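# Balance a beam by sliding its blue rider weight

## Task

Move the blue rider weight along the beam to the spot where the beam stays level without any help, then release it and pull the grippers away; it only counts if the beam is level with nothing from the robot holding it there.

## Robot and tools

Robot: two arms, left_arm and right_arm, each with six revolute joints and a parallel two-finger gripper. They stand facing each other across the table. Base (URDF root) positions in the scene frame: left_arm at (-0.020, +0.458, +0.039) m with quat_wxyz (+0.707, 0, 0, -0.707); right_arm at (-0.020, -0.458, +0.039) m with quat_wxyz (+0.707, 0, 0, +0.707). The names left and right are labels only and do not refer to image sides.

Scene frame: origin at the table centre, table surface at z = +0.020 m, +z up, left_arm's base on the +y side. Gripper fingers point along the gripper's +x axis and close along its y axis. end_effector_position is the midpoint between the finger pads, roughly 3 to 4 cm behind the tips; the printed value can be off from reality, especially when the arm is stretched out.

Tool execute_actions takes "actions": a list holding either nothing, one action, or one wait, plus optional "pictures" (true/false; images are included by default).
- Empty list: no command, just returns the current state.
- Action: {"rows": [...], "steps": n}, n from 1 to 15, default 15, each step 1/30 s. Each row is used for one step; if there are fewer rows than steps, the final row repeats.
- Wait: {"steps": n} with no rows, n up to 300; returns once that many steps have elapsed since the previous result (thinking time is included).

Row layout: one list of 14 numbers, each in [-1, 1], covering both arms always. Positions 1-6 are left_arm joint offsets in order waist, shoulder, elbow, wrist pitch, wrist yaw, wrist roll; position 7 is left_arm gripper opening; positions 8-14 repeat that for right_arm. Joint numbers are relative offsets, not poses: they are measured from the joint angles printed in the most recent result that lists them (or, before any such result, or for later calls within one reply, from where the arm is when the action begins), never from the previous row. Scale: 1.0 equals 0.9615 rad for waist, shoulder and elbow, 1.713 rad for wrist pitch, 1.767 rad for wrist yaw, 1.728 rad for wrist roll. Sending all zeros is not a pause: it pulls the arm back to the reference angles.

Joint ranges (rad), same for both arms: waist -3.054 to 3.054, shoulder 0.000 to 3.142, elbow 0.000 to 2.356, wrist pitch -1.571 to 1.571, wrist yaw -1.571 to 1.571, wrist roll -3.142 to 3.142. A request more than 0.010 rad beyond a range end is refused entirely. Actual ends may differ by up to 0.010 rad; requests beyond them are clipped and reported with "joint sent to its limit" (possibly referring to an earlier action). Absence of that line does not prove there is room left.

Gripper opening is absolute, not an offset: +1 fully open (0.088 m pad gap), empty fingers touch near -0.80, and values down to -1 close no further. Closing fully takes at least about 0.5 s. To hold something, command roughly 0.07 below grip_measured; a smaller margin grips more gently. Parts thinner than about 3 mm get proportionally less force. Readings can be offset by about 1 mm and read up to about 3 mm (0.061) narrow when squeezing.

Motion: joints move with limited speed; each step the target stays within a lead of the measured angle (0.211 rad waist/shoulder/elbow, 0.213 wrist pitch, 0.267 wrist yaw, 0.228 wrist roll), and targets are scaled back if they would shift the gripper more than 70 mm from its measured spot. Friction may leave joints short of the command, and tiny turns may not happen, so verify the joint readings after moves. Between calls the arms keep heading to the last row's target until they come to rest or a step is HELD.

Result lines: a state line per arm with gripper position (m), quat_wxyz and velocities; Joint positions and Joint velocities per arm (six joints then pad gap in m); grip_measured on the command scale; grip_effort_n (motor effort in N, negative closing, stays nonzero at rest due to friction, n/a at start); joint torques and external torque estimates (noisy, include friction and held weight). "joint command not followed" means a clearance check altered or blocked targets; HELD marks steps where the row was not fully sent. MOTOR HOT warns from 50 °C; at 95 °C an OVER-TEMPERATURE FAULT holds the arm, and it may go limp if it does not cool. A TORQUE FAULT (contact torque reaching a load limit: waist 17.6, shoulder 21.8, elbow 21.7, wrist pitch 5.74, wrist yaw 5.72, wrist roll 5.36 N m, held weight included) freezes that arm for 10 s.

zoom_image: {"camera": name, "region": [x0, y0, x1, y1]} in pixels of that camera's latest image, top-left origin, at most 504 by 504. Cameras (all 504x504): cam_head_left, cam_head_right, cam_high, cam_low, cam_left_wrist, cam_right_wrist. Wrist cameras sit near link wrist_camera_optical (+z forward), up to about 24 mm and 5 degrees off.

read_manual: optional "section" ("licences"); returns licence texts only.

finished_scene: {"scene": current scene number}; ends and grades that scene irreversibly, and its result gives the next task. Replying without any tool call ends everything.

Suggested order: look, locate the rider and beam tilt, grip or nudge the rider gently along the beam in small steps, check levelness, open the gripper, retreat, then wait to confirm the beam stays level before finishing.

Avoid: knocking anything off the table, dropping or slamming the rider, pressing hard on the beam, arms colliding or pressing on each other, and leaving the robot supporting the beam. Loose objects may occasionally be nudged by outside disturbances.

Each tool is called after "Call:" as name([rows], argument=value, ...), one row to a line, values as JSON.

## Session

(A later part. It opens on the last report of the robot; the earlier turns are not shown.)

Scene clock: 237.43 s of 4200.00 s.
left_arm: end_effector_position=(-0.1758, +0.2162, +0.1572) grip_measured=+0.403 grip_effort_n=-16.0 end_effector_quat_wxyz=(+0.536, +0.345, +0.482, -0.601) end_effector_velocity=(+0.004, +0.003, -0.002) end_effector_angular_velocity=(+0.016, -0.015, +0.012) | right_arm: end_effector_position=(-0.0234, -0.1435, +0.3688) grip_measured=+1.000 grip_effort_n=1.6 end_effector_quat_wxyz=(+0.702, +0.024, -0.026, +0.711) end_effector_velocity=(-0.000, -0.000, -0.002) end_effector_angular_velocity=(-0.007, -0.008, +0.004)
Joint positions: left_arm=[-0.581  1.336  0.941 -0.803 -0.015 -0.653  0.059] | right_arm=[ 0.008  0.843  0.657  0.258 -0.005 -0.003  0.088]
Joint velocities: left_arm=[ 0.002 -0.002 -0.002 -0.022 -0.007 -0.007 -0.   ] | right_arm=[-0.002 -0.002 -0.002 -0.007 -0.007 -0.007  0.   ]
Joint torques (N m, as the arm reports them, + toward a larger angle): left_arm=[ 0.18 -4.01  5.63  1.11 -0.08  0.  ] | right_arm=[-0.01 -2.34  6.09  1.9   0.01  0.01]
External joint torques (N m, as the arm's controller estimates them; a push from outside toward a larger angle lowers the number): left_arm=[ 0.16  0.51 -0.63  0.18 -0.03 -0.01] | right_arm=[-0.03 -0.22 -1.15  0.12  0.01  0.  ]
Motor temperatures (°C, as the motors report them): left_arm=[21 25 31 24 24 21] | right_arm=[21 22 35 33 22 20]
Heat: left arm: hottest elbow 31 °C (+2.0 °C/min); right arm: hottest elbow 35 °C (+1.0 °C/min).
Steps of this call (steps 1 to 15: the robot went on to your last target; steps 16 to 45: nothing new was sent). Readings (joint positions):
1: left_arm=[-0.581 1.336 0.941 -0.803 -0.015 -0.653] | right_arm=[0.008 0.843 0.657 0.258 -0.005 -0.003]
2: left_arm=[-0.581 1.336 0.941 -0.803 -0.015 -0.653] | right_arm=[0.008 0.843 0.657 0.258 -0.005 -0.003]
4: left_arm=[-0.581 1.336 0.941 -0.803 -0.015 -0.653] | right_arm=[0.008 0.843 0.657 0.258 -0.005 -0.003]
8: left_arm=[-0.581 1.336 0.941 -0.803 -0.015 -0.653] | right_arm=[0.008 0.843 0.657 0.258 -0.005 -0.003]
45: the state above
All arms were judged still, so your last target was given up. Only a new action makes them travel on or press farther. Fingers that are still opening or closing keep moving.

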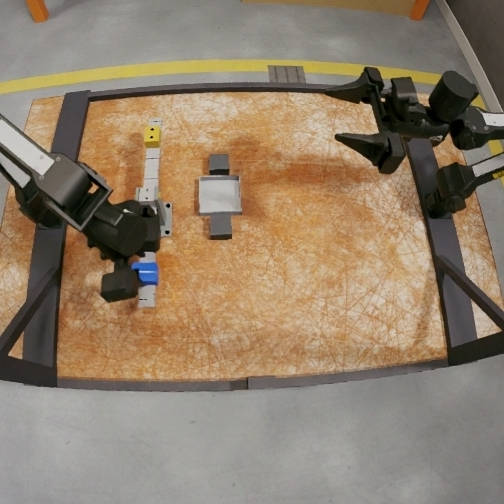

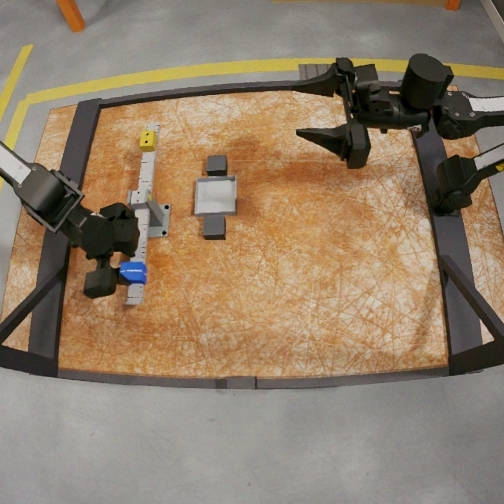

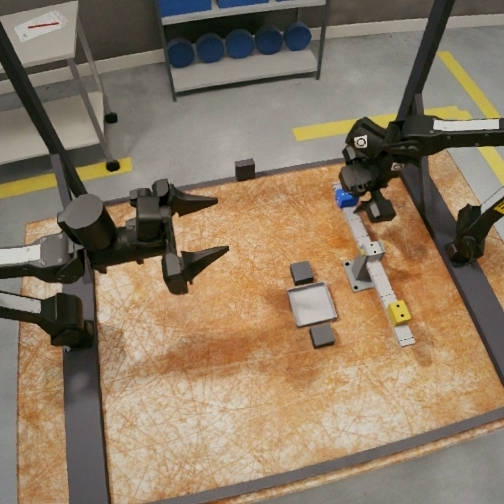

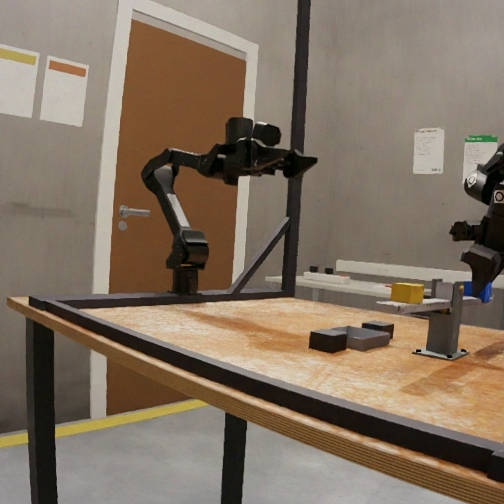

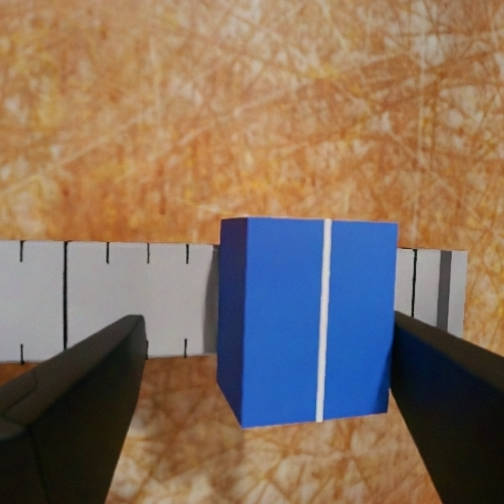

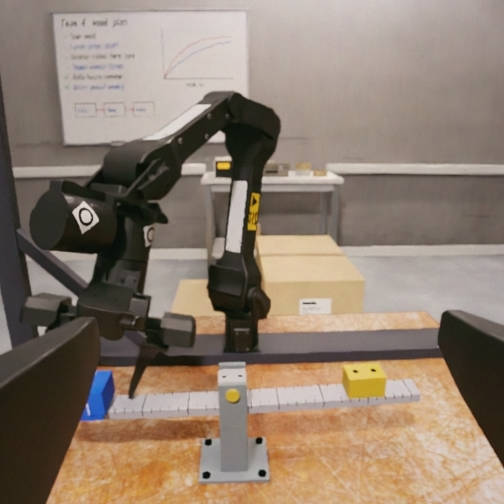

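Just at contact.

Call:
execute_actions([
  {"rows":[[0.01,0,0,0,0,0,0.4,0,0,0,0,0,0,1],[0.02,0,0,0,0,0,0.4,0,0,0,0,0,0,1],[0.03,0,0,0,0,0,0.4,0,0,0,0,0,0,1],[0.036,0,0,0,0,0,0.4,0,0,0,0,0,0,1],[0.042,0,0,0,0,0,0.4,0,0,0,0,0,0,1]]},
])

Scene clock: 241.73 s of 4200.00 s.
left_arm: end_effector_position=(-0.1726, +0.2137, +0.1573) grip_measured=+0.403 grip_effort_n=-16.0 end_effector_quat_wxyz=(+0.536, +0.338, +0.491, -0.597) end_effector_velocity=(+0.004, +0.003, -0.003) end_effector_angular_velocity=(+0.018, -0.022, -0.002) | right_arm: end_effector_position=(-0.0234, -0.1435, +0.3688) grip_measured=+1.000 grip_effort_n=1.6 end_effector_quat_wxyz=(+0.702, +0.024, -0.026, +0.711) end_effector_velocity=(-0.003, +0.000, -0.000) end_effector_angular_velocity=(+0.003, -0.009, +0.019)
Joint positions: left_arm=[-0.558  1.336  0.941 -0.801  0.003 -0.653  0.059] | right_arm=[ 0.008  0.843  0.657  0.258 -0.005 -0.003  0.088]
Joint velocities: left_arm=[ 0.002  0.002 -0.002 -0.022 -0.007  0.007 -0.   ] | right_arm=[-0.002  0.002 -0.002  0.007 -0.022 -0.007  0.   ]
Joint torques (N m, as the arm reports them, + toward a larger angle): left_arm=[ 1.29 -4.04  5.68  0.95 -0.7   0.02] | right_arm=[-0.01 -2.11  6.01  1.91  0.01 -0.03]
External joint torques (N m, as the arm's controller estimates them; a push from outside toward a larger angle lowers the number): left_arm=[ 1.27  0.46 -0.57  0.02 -0.66  0.  ] | right_arm=[-0.01 -0.01 -1.25  0.13  0.01 -0.04]
Motor temperatures (°C, as the motors report them): left_arm=[21 25 31 24 24 21] | right_arm=[21 22 35 33 22 20]
Heat: left arm: hottest elbow 31 °C (+2.0 °C/min); right arm: hottest elbow 35 °C (+1.0 °C/min).
Steps of this call (steps 1 to 110: nothing new was sent; then 0.13 s passed at rest; steps 111 to 125: all 15 steps of this action). Readings (joint positions):
111: left_arm=[-0.581 1.336 0.941 -0.803 -0.015 -0.653] | right_arm=[0.008 0.843 0.657 0.258 -0.005 -0.003]
112: left_arm=[-0.579 1.336 0.941 -0.803 -0.015 -0.653] | right_arm=[0.008 0.843 0.657 0.258 -0.005 -0.003]
114: left_arm=[-0.570 1.336 0.941 -0.803 -0.007 -0.653] | right_arm=[0.008 0.843 0.657 0.258 -0.005 -0.003]
118: left_arm=[-0.562 1.336 0.941 -0.801 0.003 -0.653] | right_arm=[0.008 0.843 0.657 0.258 -0.005 -0.003]
125: the state above

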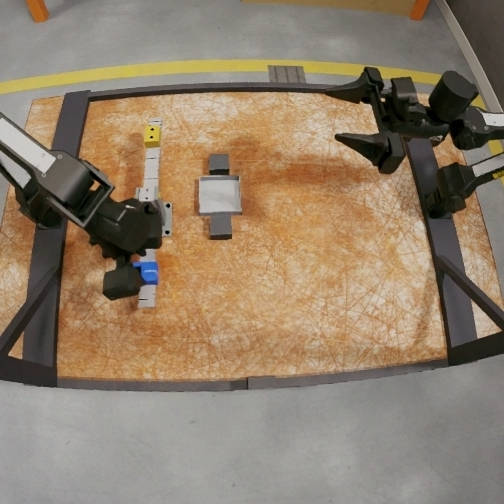

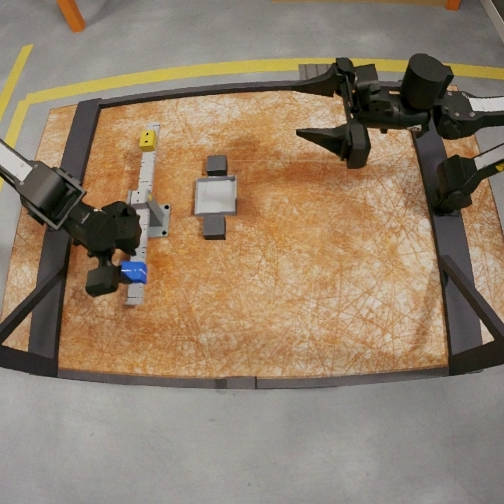

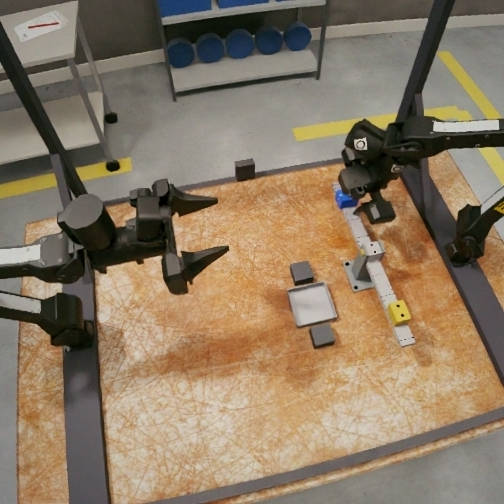

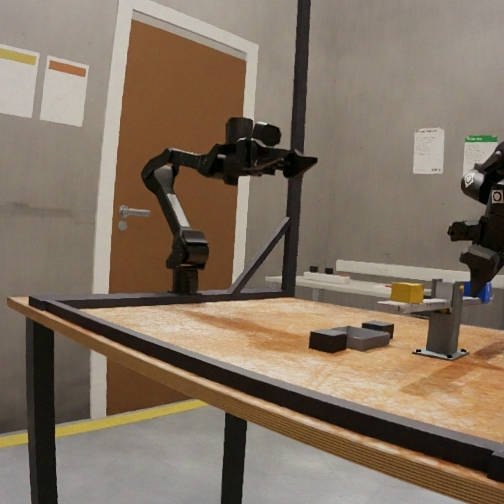

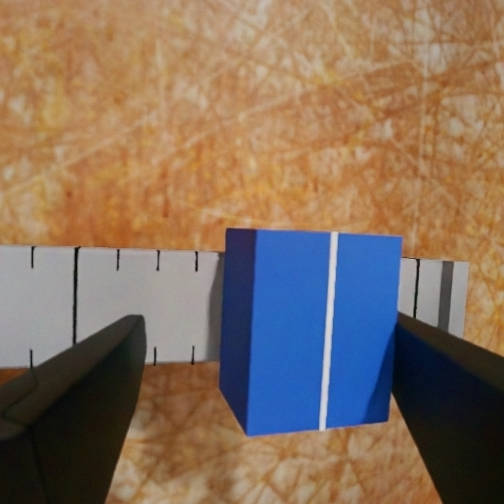

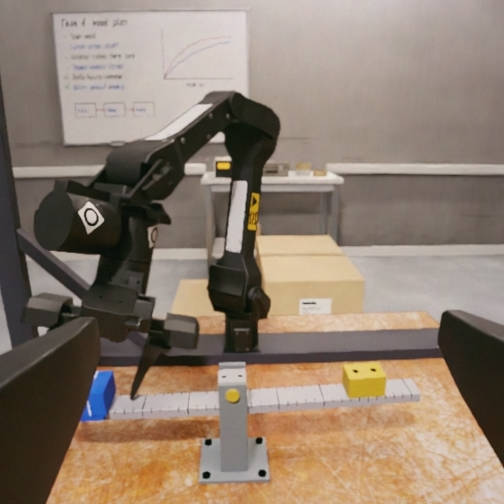

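Call:
execute_actions([
  {"rows":[[0.02,0,0,0,-0.01,0,0.4,0,0,0,0,0,0,1],[0.024,0,0,0,-0.01,0,0.4,0,0,0,0,0,0,1]]},
])

Call:
execute_actions([
  {"rows":[[-0.01,0,0,0,-0.01,0,0.5,0,0,0,0,0,0,1],[-0.02,0,0,0,-0.01,0,0.5,0,0,0,0,0,0,1],[-0.03,0,0,0,-0.01,0,0.5,0,0,0,0,0,0,1],[-0.03,0,0,0,-0.01,0,0.5,0,0,0,0,0,0,1],[-0.03,0,0,0,-0.01,0,0.5,0,0,0,0,0,0,1],[-0.03,0,0.03,-0.01,-0.01,0,0.5,0,0,0,0,0,0,1],[-0.03,0,0.06,-0.02,-0.01,0,0.5,0,0,0,0,0,0,1],[-0.03,0,0.1,-0.03,-0.01,0,0.5,0,0,0,0,0,0,1],[-0.03,0,0.14,-0.04,-0.01,0,0.5,0,0,0,0,0,0,1],[-0.03,0,0.18,-0.055,-0.01,0,0.5,0,0,0,0,0,0,1],[-0.03,0,0.23,-0.07,-0.01,0,0.5,0,0,0,0,0,0,1],[-0.03,0,0.28,-0.09,-0.01,0,0.5,0,0,0,0,0,0,1]]},
], pictures=false)

Call:
execute_actions([
  {"steps":220},
])

Call:
zoom_image(camera="cam_right_wrist", region=[80,340,440,500])

Scene clock: 254.87 s of 4200.00 s.
left_arm: end_effector_position=(-0.1714, +0.2125, +0.1575) grip_measured=+0.403 grip_effort_n=-16.0 end_effector_quat_wxyz=(+0.538, +0.335, +0.493, -0.596) end_effector_velocity=(+0.001, +0.002, -0.001) end_effector_angular_velocity=(+0.004, -0.007, +0.007) | right_arm: end_effector_position=(-0.0234, -0.1435, +0.3688) grip_measured=+1.000 grip_effort_n=1.6 end_effector_quat_wxyz=(+0.702, +0.024, -0.026, +0.711) end_effector_velocity=(-0.000, -0.001, -0.003) end_effector_angular_velocity=(-0.007, -0.023, +0.003)
Joint positions: left_arm=[-0.551  1.336  0.941 -0.799  0.005 -0.653  0.059] | right_arm=[ 0.008  0.843  0.657  0.258 -0.005 -0.003  0.088]
Joint velocities: left_arm=[-0.002 -0.002 -0.002 -0.007 -0.007 -0.007 -0.   ] | right_arm=[-0.002 -0.007 -0.007 -0.007 -0.007 -0.022  0.   ]
Joint torques (N m, as the arm reports them, + toward a larger angle): left_arm=[ 1.22 -4.01  5.71  0.96 -0.72  0.02] | right_arm=[-0.01 -2.08  6.14  1.93  0.04 -0.01]
External joint torques (N m, as the arm's controller estimates them; a push from outside toward a larger angle lowers the number): left_arm=[ 1.24  0.5  -0.55  0.03 -0.69  0.  ] | right_arm=[-0.02  0.05 -1.1   0.16  0.04 -0.02]
Motor temperatures (°C, as the motors report them): left_arm=[21 25 30 24 24 21] | right_arm=[21 22 35 33 22 20]
Heat: left arm: hottest elbow 30 °C (+0.0 °C/min); right arm: hottest elbow 35 °C (+1.0 °C/min).
Steps of this call (steps 1 to 15: the robot went on to your last target; steps 16 to 120: nothing new was sent; then 8.63 s passed at rest; steps 121 to 135: all 15 steps of this action). Readings (joint positions):
121: left_arm=[-0.558 1.336 0.941 -0.801 0.003 -0.653] | right_arm=[0.008 0.843 0.657 0.258 -0.005 -0.003]
122: left_arm=[-0.557 1.336 0.941 -0.801 0.004 -0.653] | right_arm=[0.008 0.843 0.657 0.258 -0.005 -0.003]
124: left_arm=[-0.556 1.336 0.941 -0.801 0.006 -0.653] | right_arm=[0.008 0.843 0.657 0.258 -0.005 -0.003]
128: left_arm=[-0.553 1.336 0.941 -0.799 0.006 -0.653] | right_arm=[0.008 0.843 0.657 0.258 -0.005 -0.003]
135: the state above

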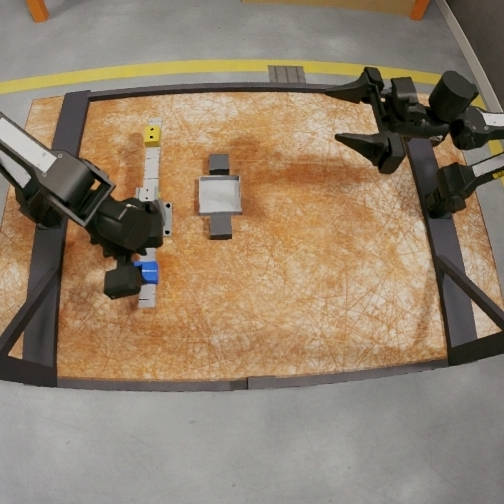

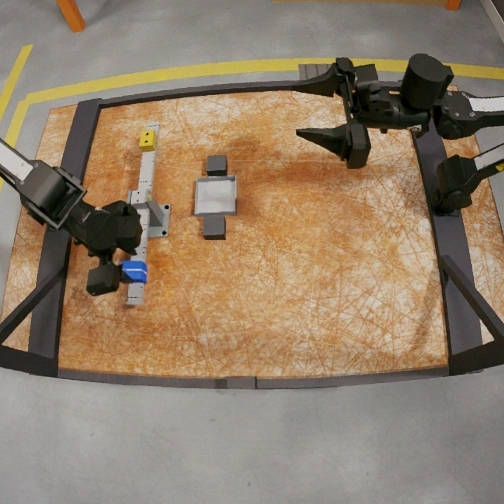

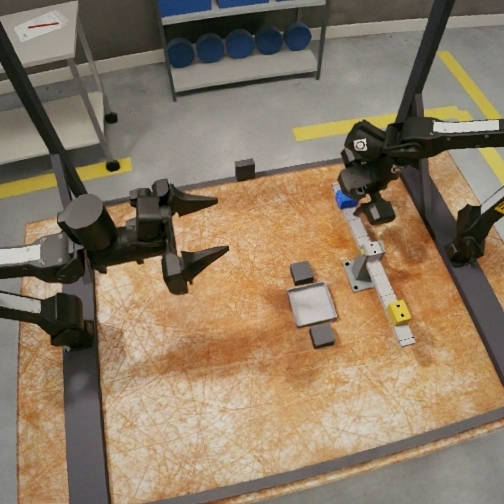

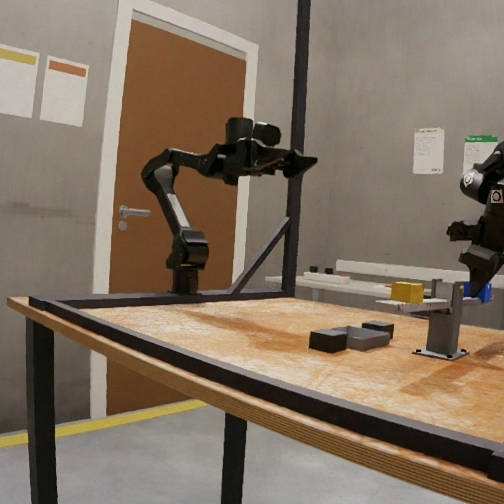

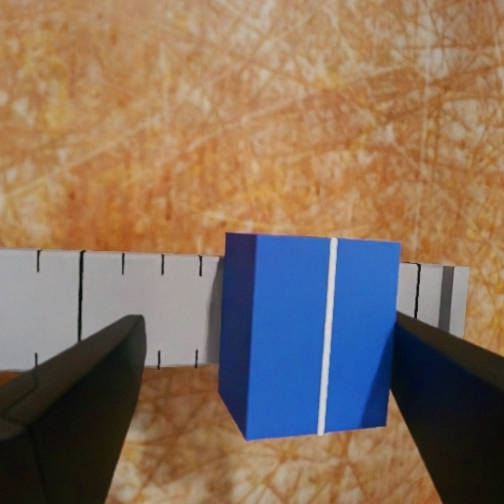

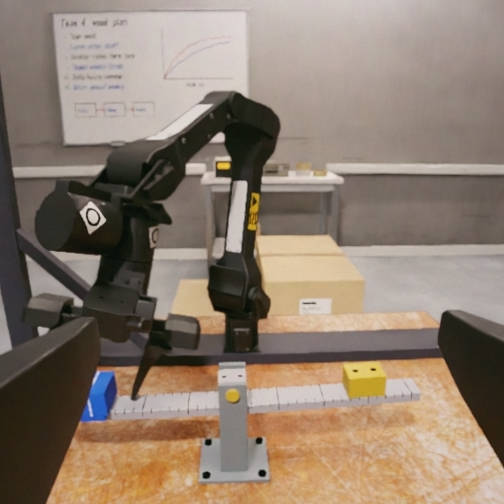

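Scene clock: 255.37 s of 4200.00 s.
left_arm: end_effector_position=(-0.1887, +0.1955, +0.2263) grip_measured=+0.497 grip_effort_n=13.7 end_effector_quat_wxyz=(+0.536, +0.298, +0.471, -0.633) end_effector_velocity=(-0.026, -0.037, +0.201) end_effector_angular_velocity=(-0.356, +0.228, +0.003) | right_arm: end_effector_position=(-0.0234, -0.1435, +0.3688) grip_measured=+1.000 grip_effort_n=1.2 end_effector_quat_wxyz=(+0.702, +0.024, -0.026, +0.711) end_effector_velocity=(+0.001, -0.000, -0.002) end_effector_angular_velocity=(-0.007, -0.023, -0.002)
Joint positions: left_arm=[-0.577  1.333  1.172 -0.922 -0.011 -0.653  0.063] | right_arm=[ 0.008  0.843  0.657  0.258 -0.005 -0.003  0.088]
Joint velocities: left_arm=[-0.007 -0.09   0.559 -0.227 -0.007 -0.007  0.   ] | right_arm=[-0.007 -0.002 -0.002 -0.007 -0.007 -0.022  0.   ]
Joint torques (N m, as the arm reports them, + toward a larger angle): left_arm=[-0.12 -3.59  4.84  0.54 -0.11  0.03] | right_arm=[ 0.18 -2.22  6.12  1.87  0.    0.03]
External joint torques (N m, as the arm's controller estimates them; a push from outside toward a larger angle lowers the number): left_arm=[-0.16 -0.05  0.07 -0.09 -0.07  0.02] | right_arm=[ 0.19 -0.11 -1.13  0.09  0.    0.02]
Motor temperatures (°C, as the motors report them): left_arm=[21 25 30 24 24 21] | right_arm=[21 22 35 33 22 20]
Heat: left arm: hottest elbow 30 °C (+0.0 °C/min); right arm: hottest elbow 35 °C (+1.0 °C/min).
Steps of this call (steps 1 to 15: all 15 steps of this action). Readings (joint positions):
1: left_arm=[-0.552 1.336 0.941 -0.799 0.003 -0.653] | right_arm=[0.008 0.843 0.657 0.258 -0.005 -0.003]
2: left_arm=[-0.555 1.336 0.941 -0.799 -0.004 -0.653] | right_arm=[0.008 0.843 0.657 0.258 -0.005 -0.003]
4: left_arm=[-0.563 1.336 0.941 -0.799 -0.011 -0.653] | right_arm=[0.008 0.843 0.657 0.258 -0.005 -0.003]
8: left_arm=[-0.575 1.337 0.961 -0.823 -0.011 -0.653] | right_arm=[0.008 0.843 0.657 0.258 -0.005 -0.003]
15: the state above

Scene clock: 262.70 s of 4200.00 s.
left_arm: end_effector_position=(-0.1879, +0.1967, +0.2332) grip_measured=+0.497 grip_effort_n=14.2 end_effector_quat_wxyz=(+0.536, +0.299, +0.471, -0.633) end_effector_velocity=(+0.001, +0.002, -0.001) end_effector_angular_velocity=(+0.001, -0.012, -0.005) | right_arm: end_effector_position=(-0.0234, -0.1435, +0.3688) grip_measured=+1.000 grip_effort_n=1.6 end_effector_quat_wxyz=(+0.702, +0.024, -0.026, +0.711) end_effector_velocity=(+0.001, -0.000, -0.005) end_effector_angular_velocity=(-0.022, +0.007, +0.001)
Joint positions: left_arm=[-0.577  1.331  1.199 -0.952 -0.011 -0.653  0.063] | right_arm=[ 0.008  0.843  0.657  0.258 -0.005 -0.003  0.088]
Joint velocities: left_arm=[-0.002 -0.002 -0.002 -0.007 -0.007  0.007 -0.   ] | right_arm=[-0.007 -0.002 -0.002 -0.022 -0.007  0.007  0.   ]
Joint torques (N m, as the arm reports them, + toward a larger angle): left_arm=[-0.18 -3.72  7.13  1.12 -0.12 -0.01] | right_arm=[ 0.18 -2.17  6.01  1.95  0.   -0.01]
External joint torques (N m, as the arm's controller estimates them; a push from outside toward a larger angle lowers the number): left_arm=[-0.18  0.97  0.65  0.02 -0.08 -0.03] | right_arm=[ 0.19 -0.07 -1.2   0.19  0.   -0.02]
Motor temperatures (°C, as the motors report them): left_arm=[21 25 31 24 24 21] | right_arm=[21 22 35 33 22 20]
Heat: left arm: hottest elbow 31 °C (+1.0 °C/min); right arm: hottest elbow 35 °C (+1.0 °C/min).
Steps of this call (steps 1 to 30: the robot went on to your last target; steps 31 to 220: nothing new was sent). Readings (joint positions):
1: left_arm=[-0.577 1.331 1.187 -0.930 -0.011 -0.653] | right_arm=[0.008 0.843 0.657 0.258 -0.005 -0.003]
2: left_arm=[-0.577 1.330 1.194 -0.937 -0.011 -0.653] | right_arm=[0.008 0.843 0.657 0.258 -0.005 -0.003]
4: left_arm=[-0.577 1.330 1.198 -0.945 -0.011 -0.653] | right_arm=[0.008 0.843 0.657 0.258 -0.005 -0.003]
8: left_arm=[-0.577 1.331 1.198 -0.950 -0.011 -0.653] | right_arm=[0.008 0.843 0.657 0.258 -0.005 -0.003]
220: the state above
All arms were judged still, so your last target was given up. Only a new action makes them travel on or press farther. Fingers that are still opening or closing keep moving.

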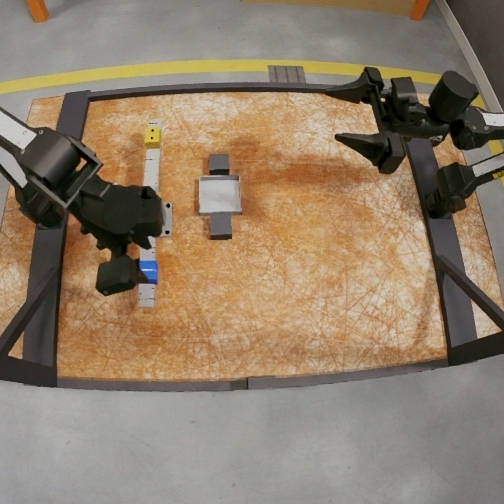

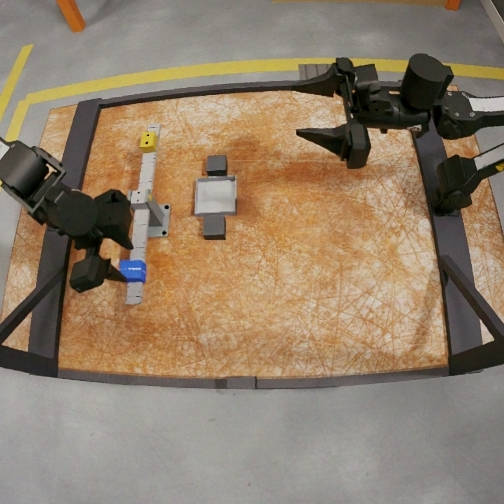

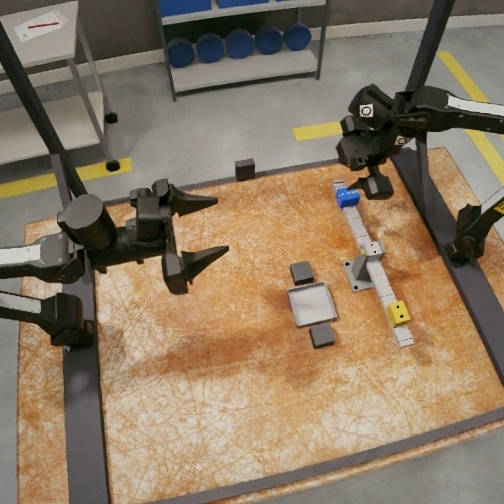

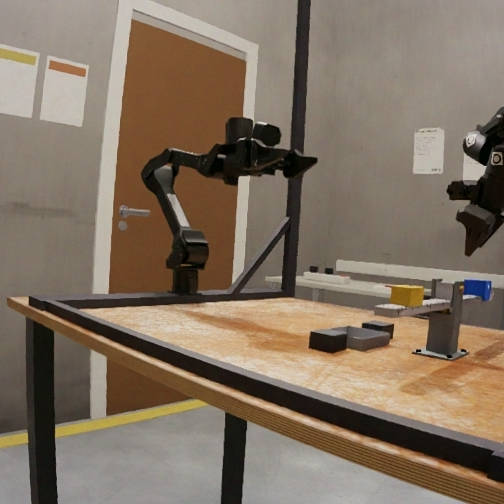

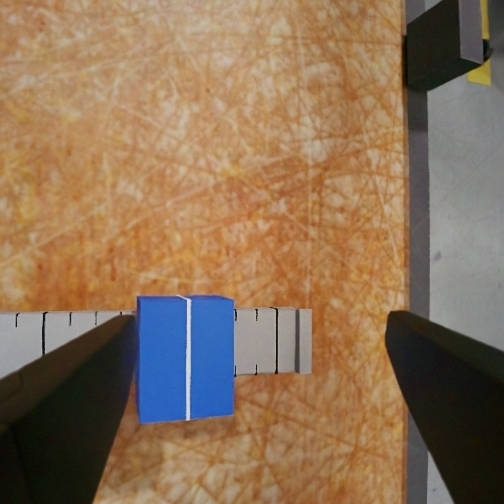

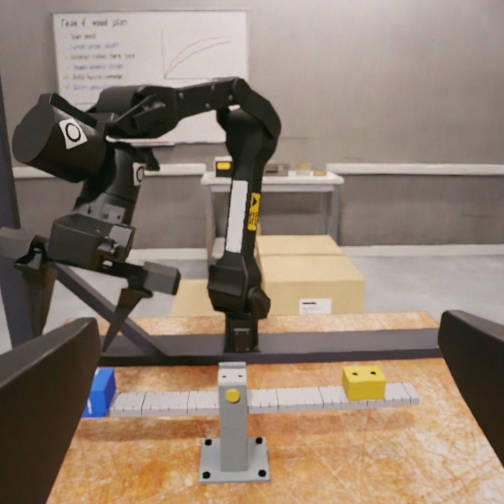

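Region (80, 340, 440, 500) of cam_right_wrist's 504x504 image, scaled by 1.400, with more detail than that image has.

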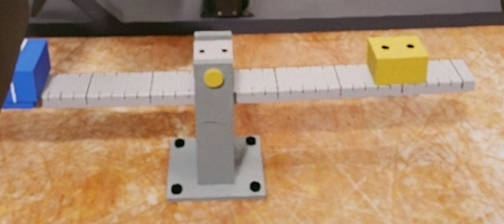

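Call:
execute_actions([
  {"rows":[[0,0,-0.03,0.01,0,0,0.45,0,0,0,0,0,0,1],[0,0,-0.06,0.02,0,0,0.45,0,0,0,0,0,0,1],[0,0,-0.09,0.03,0,0,0.45,0,0,0,0,0,0,1],[0,0,-0.12,0.04,0,0,0.45,0,0,0,0,0,0,1],[0,0,-0.15,0.05,0,0,0.45,0,0,0,0,0,0,1],[0,0,-0.18,0.06,0,0,0.45,0,0,0,0,0,0,1],[0,0,-0.21,0.07,0,0,0.45,0,0,0,0,0,0,1],[0,0,-0.24,0.08,0,0,0.45,0,0,0,0,0,0,1],[0,0.01,-0.27,0.09,0,0,0.45,0,0,0,0,0,0,1],[0,0.01,-0.29,0.092,0,0,0.45,0,0,0,0,0,0,1]]},
], pictures=false)

Call:
execute_actions([
  {"steps":40},
], pictures=false)

Call:
execute_actions([
  {"rows":[[0.01,0,0,0,0,0,0.4,0,0,0,0,0,0,1],[0.02,0,0,0,0,0,0.4,0,0,0,0,0,0,1],[0.03,0,0,0,0,0,0.4,0,0,0,0,0,0,1],[0.038,0,0,0,0,0,0.4,0,0,0,0,0,0,1],[0.045,0,0,0,0,0,0.4,0,0,0,0,0,0,1]]},
])

Call:
execute_actions([
  {"steps":10},
], pictures=false)

Call:
execute_actions([
  {"rows":[[-0.01,0,0,0,-0.01,0,0.5,0,0,0,0,0,0,1],[-0.02,0,0,0,-0.01,0,0.5,0,0,0,0,0,0,1],[-0.03,0,0,0,-0.01,0,0.5,0,0,0,0,0,0,1],[-0.03,0,0,0,-0.01,0,0.5,0,0,0,0,0,0,1],[-0.03,0,0,0,-0.01,0,0.5,0,0,0,0,0,0,1],[-0.03,0,0.03,-0.01,-0.01,0,0.5,0,0,0,0,0,0,1],[-0.03,0,0.06,-0.02,-0.01,0,0.5,0,0,0,0,0,0,1],[-0.03,0,0.1,-0.03,-0.01,0,0.5,0,0,0,0,0,0,1],[-0.03,0,0.14,-0.04,-0.01,0,0.5,0,0,0,0,0,0,1],[-0.03,0,0.18,-0.055,-0.01,0,0.5,0,0,0,0,0,0,1],[-0.03,0,0.23,-0.07,-0.01,0,0.5,0,0,0,0,0,0,1],[-0.03,0,0.28,-0.09,-0.01,0,0.5,0,0,0,0,0,0,1],[-0.03,-0.1,0.28,-0.09,-0.01,0,0.5,0,0,0,0,0,0,1],[-0.03,-0.2,0.28,-0.09,-0.01,0,0.5,0,0,0,0,0,0,1]]},
], pictures=false)

Call:
execute_actions([
  {"steps":220},
])

Call:
zoom_image(camera="cam_right_wrist", region=[80,340,440,500])

Scene clock: 287.70 s of 4200.00 s.
left_arm: end_effector_position=(-0.1754, +0.2154, +0.1578) grip_measured=+0.453 grip_effort_n=-16.5 end_effector_quat_wxyz=(+0.537, +0.343, +0.483, -0.601) end_effector_velocity=(+0.014, +0.016, -0.032) end_effector_angular_velocity=(+0.058, -0.059, +0.012) | right_arm: end_effector_position=(-0.0234, -0.1435, +0.3688) grip_measured=+1.000 grip_effort_n=1.6 end_effector_quat_wxyz=(+0.702, +0.024, -0.026, +0.711) end_effector_velocity=(-0.000, -0.001, +0.001) end_effector_angular_velocity=(+0.007, +0.007, +0.005)
Joint positions: left_arm=[-0.577  1.336  0.943 -0.803 -0.012 -0.653  0.061] | right_arm=[ 0.008  0.843  0.657  0.258 -0.005 -0.003  0.088]
Joint velocities: left_arm=[-0.002 -0.002 -0.105  0.022 -0.022 -0.007 -0.   ] | right_arm=[-0.002 -0.002 -0.002  0.007 -0.007  0.007  0.   ]
Joint torques (N m, as the arm reports them, + toward a larger angle): left_arm=[ 0.04 -3.43  4.51  1.39  0.    0.  ] | right_arm=[ 0.12 -2.4   6.35  1.91 -0.04  0.02]
External joint torques (N m, as the arm's controller estimates them; a push from outside toward a larger angle lowers the number): left_arm=[ 0.03  1.21 -1.99  0.36  0.05 -0.01] | right_arm=[ 0.14 -0.26 -0.93  0.12 -0.05  0.01]
Motor temperatures (°C, as the motors report them): left_arm=[21 25 32 24 24 21] | right_arm=[21 22 35 34 22 20]
Heat: left arm: hottest elbow 32 °C (+1.0 °C/min); right arm: hottest elbow 35 °C (+1.0 °C/min).
Steps of this call (steps 1 to 190: nothing new was sent; then 18.17 s passed at rest; steps 191 to 205: all 15 steps of this action). Readings (joint positions):
191: left_arm=[-0.577 1.331 1.198 -0.951 -0.011 -0.653] | right_arm=[0.008 0.843 0.657 0.258 -0.005 -0.003]
192: left_arm=[-0.577 1.331 1.192 -0.943 -0.011 -0.653] | right_arm=[0.008 0.843 0.657 0.258 -0.005 -0.003]
194: left_arm=[-0.577 1.329 1.164 -0.917 -0.011 -0.653] | right_arm=[0.008 0.843 0.657 0.258 -0.005 -0.003]
198: left_arm=[-0.577 1.329 1.058 -0.861 -0.011 -0.653] | right_arm=[0.008 0.843 0.657 0.258 -0.005 -0.003]
205: the state above

Scene clock: 289.03 s of 4200.00 s.
left_arm: end_effector_position=(-0.1749, +0.2165, +0.1544) grip_measured=+0.453 grip_effort_n=-16.0 end_effector_quat_wxyz=(+0.536, +0.344, +0.484, -0.600) end_effector_velocity=(+0.003, +0.004, -0.002) end_effector_angular_velocity=(+0.016, -0.015, +0.007) | right_arm: end_effector_position=(-0.0234, -0.1435, +0.3688) grip_measured=+1.000 grip_effort_n=1.6 end_effector_quat_wxyz=(+0.702, +0.024, -0.026, +0.711) end_effector_velocity=(-0.000, -0.001, -0.001) end_effector_angular_velocity=(-0.003, +0.007, +0.005)
Joint positions: left_arm=[-0.578  1.336  0.93  -0.794 -0.012 -0.653  0.061] | right_arm=[ 0.008  0.843  0.657  0.258 -0.005 -0.003  0.088]
Joint velocities: left_arm=[-0.002 -0.002 -0.002 -0.022 -0.007 -0.007 -0.   ] | right_arm=[-0.002 -0.007 -0.002 -0.007 -0.007  0.007  0.   ]
Joint torques (N m, as the arm reports them, + toward a larger angle): left_arm=[-0.02 -3.56  4.55  1.11 -0.05  0.01] | right_arm=[ 0.1  -2.25  6.15  1.89  0.   -0.03]
External joint torques (N m, as the arm's controller estimates them; a push from outside toward a larger angle lowers the number): left_arm=[ 0.    0.95 -1.68  0.19  0.   -0.01] | right_arm=[ 0.09 -0.03 -1.2   0.08  0.01 -0.04]
Motor temperatures (°C, as the motors report them): left_arm=[21 25 32 24 24 21] | right_arm=[21 22 35 34 22 20]
Heat: left arm: hottest elbow 32 °C (+1.0 °C/min); right arm: hottest elbow 35 °C (+1.0 °C/min).
Steps of this call (steps 1 to 30: the robot went on to your last target; steps 31 to 40: nothing new was sent). Readings (joint positions):
1: left_arm=[-0.577 1.336 0.939 -0.801 -0.012 -0.653] | right_arm=[0.008 0.843 0.657 0.258 -0.005 -0.003]
2: left_arm=[-0.577 1.336 0.937 -0.799 -0.012 -0.653] | right_arm=[0.008 0.843 0.657 0.258 -0.005 -0.003]
4: left_arm=[-0.577 1.336 0.934 -0.798 -0.012 -0.653] | right_arm=[0.008 0.843 0.657 0.258 -0.005 -0.003]
8: left_arm=[-0.577 1.336 0.933 -0.796 -0.012 -0.653] | right_arm=[0.008 0.843 0.657 0.258 -0.005 -0.003]
40: the state above
All arms were judged still, so your last target was given up. Only a new action makes them travel on or press farther. Fingers that are still opening or closing keep moving.

Scene clock: 289.53 s of 4200.00 s.
left_arm: end_effector_position=(-0.1713, +0.2138, +0.1546) grip_measured=+0.404 grip_effort_n=-20.7 end_effector_quat_wxyz=(+0.537, +0.337, +0.493, -0.596) end_effector_velocity=(-0.001, +0.001, -0.001) end_effector_angular_velocity=(+0.003, +0.009, +0.002) | right_arm: end_effector_position=(-0.0234, -0.1435, +0.3688) grip_measured=+1.000 grip_effort_n=1.2 end_effector_quat_wxyz=(+0.702, +0.024, -0.026, +0.711) end_effector_velocity=(-0.000, -0.001, +0.001) end_effector_angular_velocity=(+0.008, -0.022, +0.003)
Joint positions: left_arm=[-0.552  1.336  0.93  -0.792  0.006 -0.653  0.059] | right_arm=[ 0.008  0.843  0.657  0.258 -0.005 -0.003  0.088]
Joint velocities: left_arm=[-0.002 -0.002 -0.007  0.007  0.007 -0.007 -0.   ] | right_arm=[-0.002 -0.002 -0.002  0.007 -0.007 -0.022  0.   ]
Joint torques (N m, as the arm reports them, + toward a larger angle): left_arm=[ 1.43 -4.07  5.72  0.96 -0.66 -0.01] | right_arm=[-0.04 -2.13  6.1   1.9   0.03  0.02]
External joint torques (N m, as the arm's controller estimates them; a push from outside toward a larger angle lowers the number): left_arm=[ 1.47  0.42 -0.52  0.02 -0.63 -0.03] | right_arm=[-0.04  0.02 -1.21  0.1   0.03  0.01]
Motor temperatures (°C, as the motors report them): left_arm=[21 25 31 24 24 21] | right_arm=[21 22 35 34 22 20]
Heat: left arm: hottest elbow 31 °C (+0.0 °C/min); right arm: hottest elbow 35 °C (+1.0 °C/min).
Steps of this call (steps 1 to 15: all 15 steps of this action). Readings (joint positions):
1: left_arm=[-0.577 1.336 0.930 -0.794 -0.012 -0.653] | right_arm=[0.008 0.843 0.657 0.258 -0.005 -0.003]
2: left_arm=[-0.575 1.336 0.930 -0.794 -0.012 -0.653] | right_arm=[0.008 0.843 0.657 0.258 -0.005 -0.003]
4: left_arm=[-0.564 1.336 0.930 -0.794 -0.012 -0.653] | right_arm=[0.008 0.843 0.657 0.258 -0.005 -0.003]
8: left_arm=[-0.554 1.336 0.930 -0.793 0.004 -0.653] | right_arm=[0.008 0.843 0.657 0.258 -0.005 -0.003]
15: the state above

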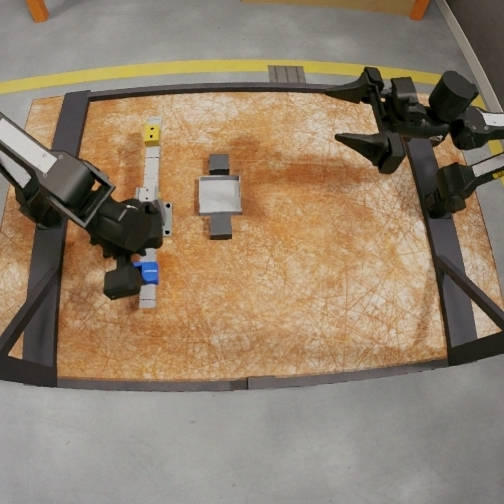

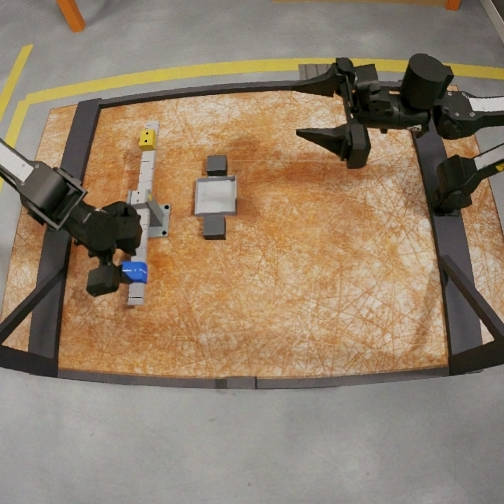

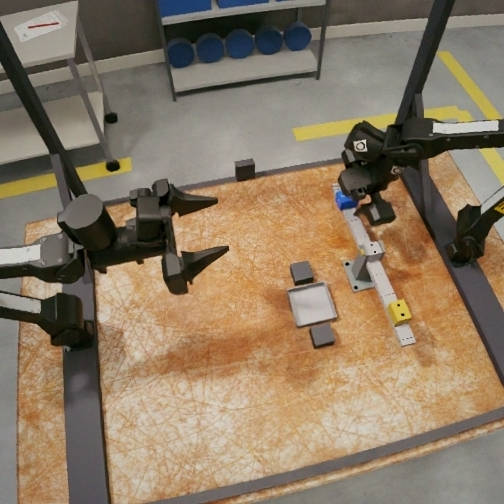

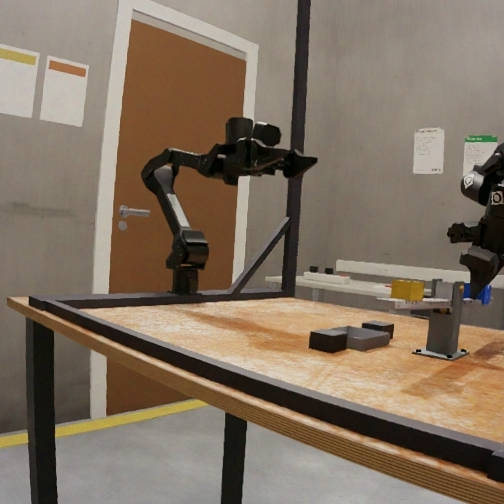

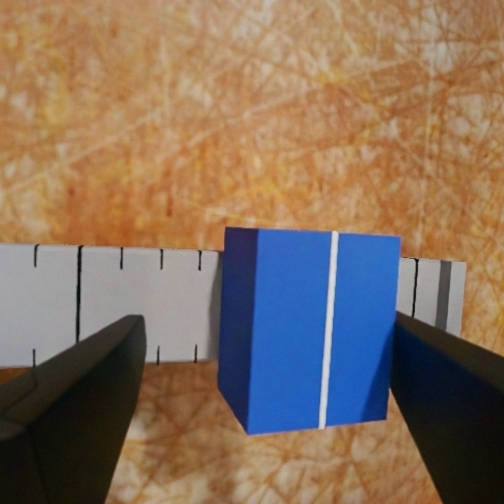

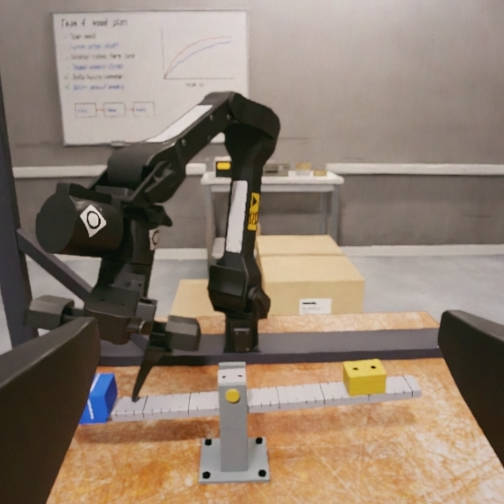

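Scene clock: 289.87 s of 4200.00 s.
left_arm: end_effector_position=(-0.1713, +0.2138, +0.1546) grip_measured=+0.403 grip_effort_n=-20.7 end_effector_quat_wxyz=(+0.537, +0.337, +0.493, -0.596) end_effector_velocity=(+0.003, +0.004, -0.002) end_effector_angular_velocity=(+0.022, -0.006, +0.034) | right_arm: end_effector_position=(-0.0234, -0.1435, +0.3688) grip_measured=+1.000 grip_effort_n=1.2 end_effector_quat_wxyz=(+0.702, +0.024, -0.026, +0.711) end_effector_velocity=(-0.001, -0.001, +0.001) end_effector_angular_velocity=(+0.008, -0.038, +0.012)
Joint positions: left_arm=[-0.552  1.336  0.93  -0.792  0.006 -0.653  0.059] | right_arm=[ 0.008  0.843  0.657  0.258 -0.005 -0.003  0.088]
Joint velocities: left_arm=[-0.002 -0.002 -0.002 -0.022 -0.007 -0.037 -0.   ] | right_arm=[-0.007 -0.002 -0.002  0.007 -0.022 -0.037  0.   ]
Joint torques (N m, as the arm reports them, + toward a larger angle): left_arm=[ 1.43 -4.14  5.71  0.95 -0.68  0.01] | right_arm=[-0.01 -2.13  6.17  1.88  0.07  0.03]
External joint torques (N m, as the arm's controller estimates them; a push from outside toward a larger angle lowers the number): left_arm=[ 1.43  0.42 -0.59  0.01 -0.65  0.  ] | right_arm=[-0.01  0.03 -1.15  0.09  0.07  0.02]
Motor temperatures (°C, as the motors report them): left_arm=[21 25 31 24 24 21] | right_arm=[21 22 35 34 22 20]
Heat: left arm: hottest elbow 31 °C (+0.0 °C/min); right arm: hottest elbow 35 °C (+1.0 °C/min).
Steps of this call (steps 1 to 10: the robot went on to your last target). Readings (joint positions):
1: left_arm=[-0.552 1.336 0.930 -0.792 0.006 -0.653] | right_arm=[0.008 0.843 0.657 0.258 -0.005 -0.003]
2: left_arm=[-0.552 1.336 0.930 -0.792 0.006 -0.653] | right_arm=[0.008 0.843 0.657 0.258 -0.005 -0.003]
4: left_arm=[-0.552 1.336 0.930 -0.792 0.006 -0.653] | right_arm=[0.008 0.843 0.657 0.258 -0.005 -0.003]
8: left_arm=[-0.552 1.336 0.930 -0.792 0.006 -0.653] | right_arm=[0.008 0.843 0.657 0.258 -0.005 -0.003]
10: the state above

Scene clock: 290.37 s of 4200.00 s.
left_arm: end_effector_position=(-0.1847, +0.2026, +0.2357) grip_measured=+0.497 grip_effort_n=14.2 end_effector_quat_wxyz=(+0.535, +0.281, +0.466, -0.646) end_effector_velocity=(+0.072, +0.109, +0.418) end_effector_angular_velocity=(-0.899, +0.584, +0.008) | right_arm: end_effector_position=(-0.0234, -0.1435, +0.3688) grip_measured=+1.000 grip_effort_n=1.6 end_effector_quat_wxyz=(+0.702, +0.024, -0.026, +0.711) end_effector_velocity=(-0.002, +0.001, -0.003) end_effector_angular_velocity=(-0.012, -0.008, +0.009)
Joint positions: left_arm=[-0.578  1.273  1.147 -0.915 -0.009 -0.653  0.063] | right_arm=[ 0.008  0.843  0.657  0.258 -0.005 -0.003  0.088]
Joint velocities: left_arm=[-0.002 -1.14   0.408 -0.476 -0.007 -0.007  0.   ] | right_arm=[ 0.002  0.002 -0.002 -0.007 -0.007 -0.007  0.   ]
Joint torques (N m, as the arm reports them, + toward a larger angle): left_arm=[-0.09 -6.46  7.41  0.86 -0.13  0.01] | right_arm=[-0.08 -2.15  6.12  1.92  0.02 -0.02]
External joint torques (N m, as the arm's controller estimates them; a push from outside toward a larger angle lowers the number): left_arm=[-0.13 -1.72  1.3  -0.1  -0.07  0.  ] | right_arm=[-0.08 -0.1  -1.07  0.16  0.02 -0.03]
Motor temperatures (°C, as the motors report them): left_arm=[21 25 31 24 24 21] | right_arm=[21 22 35 34 22 20]
Heat: left arm: hottest elbow 31 °C (+0.0 °C/min); right arm: hottest elbow 35 °C (+1.0 °C/min).
Steps of this call (steps 1 to 15: all 15 steps of this action). Readings (joint positions):
1: left_arm=[-0.553 1.336 0.930 -0.792 0.004 -0.653] | right_arm=[0.008 0.843 0.657 0.258 -0.005 -0.003]
2: left_arm=[-0.556 1.336 0.930 -0.792 -0.002 -0.653] | right_arm=[0.008 0.843 0.657 0.258 -0.005 -0.003]
4: left_arm=[-0.564 1.336 0.930 -0.792 -0.009 -0.653] | right_arm=[0.008 0.843 0.657 0.258 -0.005 -0.003]
8: left_arm=[-0.576 1.336 0.950 -0.815 -0.009 -0.653] | right_arm=[0.008 0.843 0.657 0.258 -0.005 -0.003]
15: the state above

Scene clock: 297.70 s of 4200.00 s.
left_arm: end_effector_position=(-0.1771, +0.2145, +0.2874) grip_measured=+0.497 grip_effort_n=13.7 end_effector_quat_wxyz=(+0.532, +0.220, +0.446, -0.685) end_effector_velocity=(+0.002, +0.002, -0.003) end_effector_angular_velocity=(+0.010, -0.008, +0.008) | right_arm: end_effector_position=(-0.0234, -0.1435, +0.3688) grip_measured=+1.000 grip_effort_n=1.6 end_effector_quat_wxyz=(+0.702, +0.024, -0.026, +0.711) end_effector_velocity=(-0.002, -0.000, -0.002) end_effector_angular_velocity=(-0.007, -0.008, +0.009)
Joint positions: left_arm=[-0.579  1.143  1.2   -0.945 -0.009 -0.653  0.063] | right_arm=[ 0.008  0.843  0.657  0.258 -0.005 -0.003  0.088]
Joint velocities: left_arm=[-0.002 -0.002 -0.007 -0.007 -0.007 -0.007  0.   ] | right_arm=[ 0.002 -0.002 -0.002 -0.007 -0.007 -0.007  0.   ]
Joint torques (N m, as the arm reports them, + toward a larger angle): left_arm=[-0.21 -2.94  5.88  1.48 -0.14  0.  ] | right_arm=[-0.01 -2.25  6.17  1.91  0.    0.  ]
External joint torques (N m, as the arm's controller estimates them; a push from outside toward a larger angle lowers the number): left_arm=[-0.22  0.38 -0.61  0.12 -0.1  -0.03] | right_arm=[-0.02 -0.17 -1.06  0.14  0.   -0.01]
Motor temperatures (°C, as the motors report them): left_arm=[21 25 31 25 24 21] | right_arm=[21 22 35 34 22 20]
Heat: left arm: hottest elbow 31 °C (+0.0 °C/min); right arm: hottest elbow 35 °C (+0.0 °C/min).
Steps of this call (steps 1 to 30: the robot went on to your last target; steps 31 to 220: nothing new was sent). Readings (joint positions):
1: left_arm=[-0.578 1.235 1.159 -0.928 -0.009 -0.653] | right_arm=[0.008 0.843 0.657 0.258 -0.005 -0.003]
2: left_arm=[-0.578 1.199 1.171 -0.932 -0.009 -0.653] | right_arm=[0.008 0.843 0.657 0.258 -0.005 -0.003]
4: left_arm=[-0.579 1.153 1.193 -0.934 -0.009 -0.653] | right_arm=[0.008 0.843 0.657 0.258 -0.005 -0.003]
8: left_arm=[-0.579 1.139 1.200 -0.944 -0.009 -0.653] | right_arm=[0.008 0.843 0.657 0.258 -0.005 -0.003]
220: the state above
All arms were judged still, so your last target was given up. Only a new action makes them travel on or press farther. Fingers that are still opening or closing keep moving.

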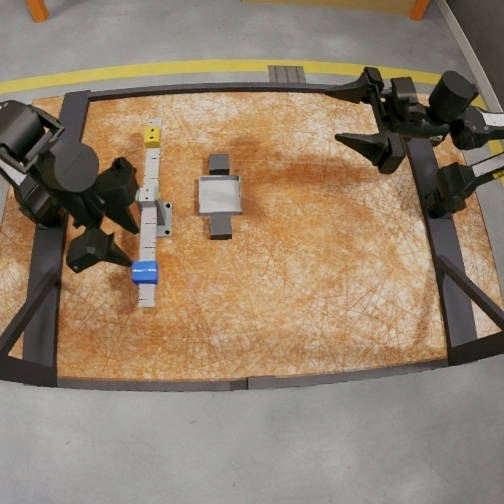

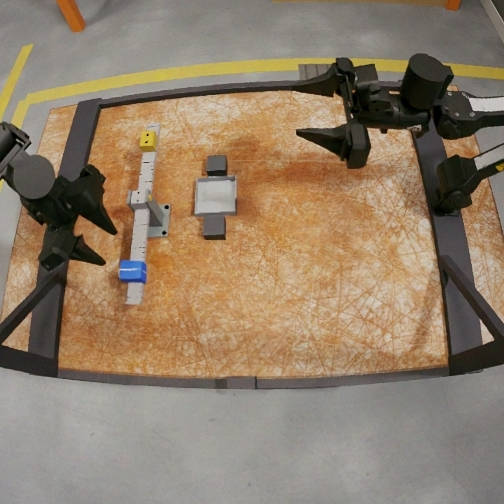

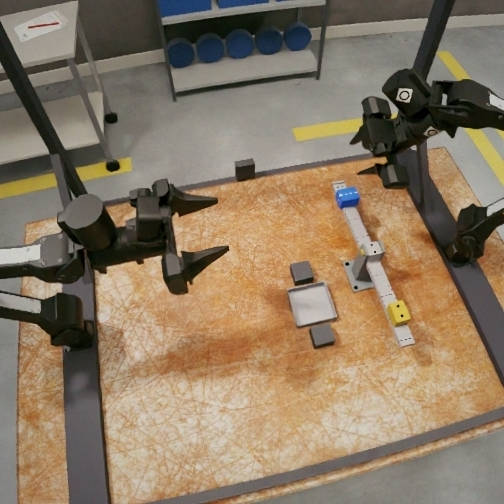

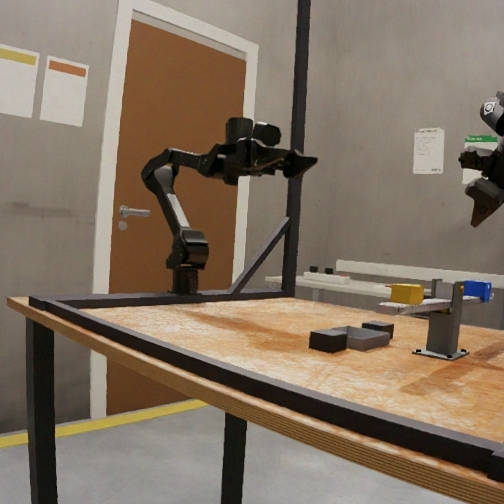

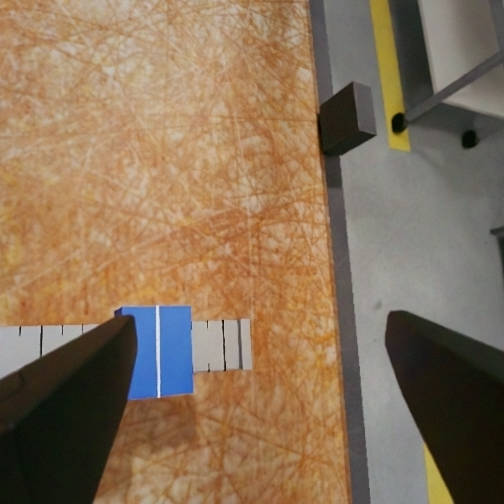

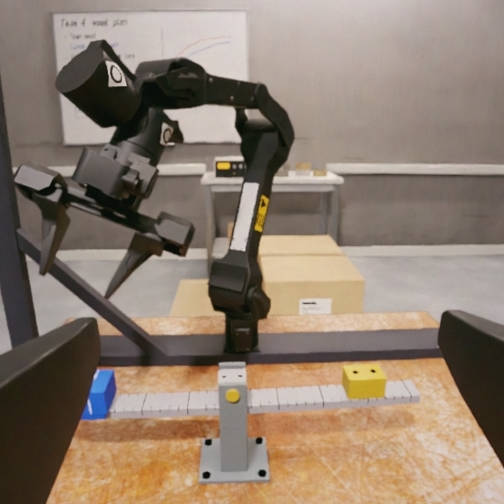

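Region (80, 340, 440, 500) of cam_right_wrist's 504x504 image, scaled by 1.400, with more detail than that image has.

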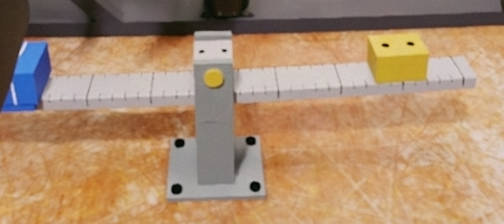

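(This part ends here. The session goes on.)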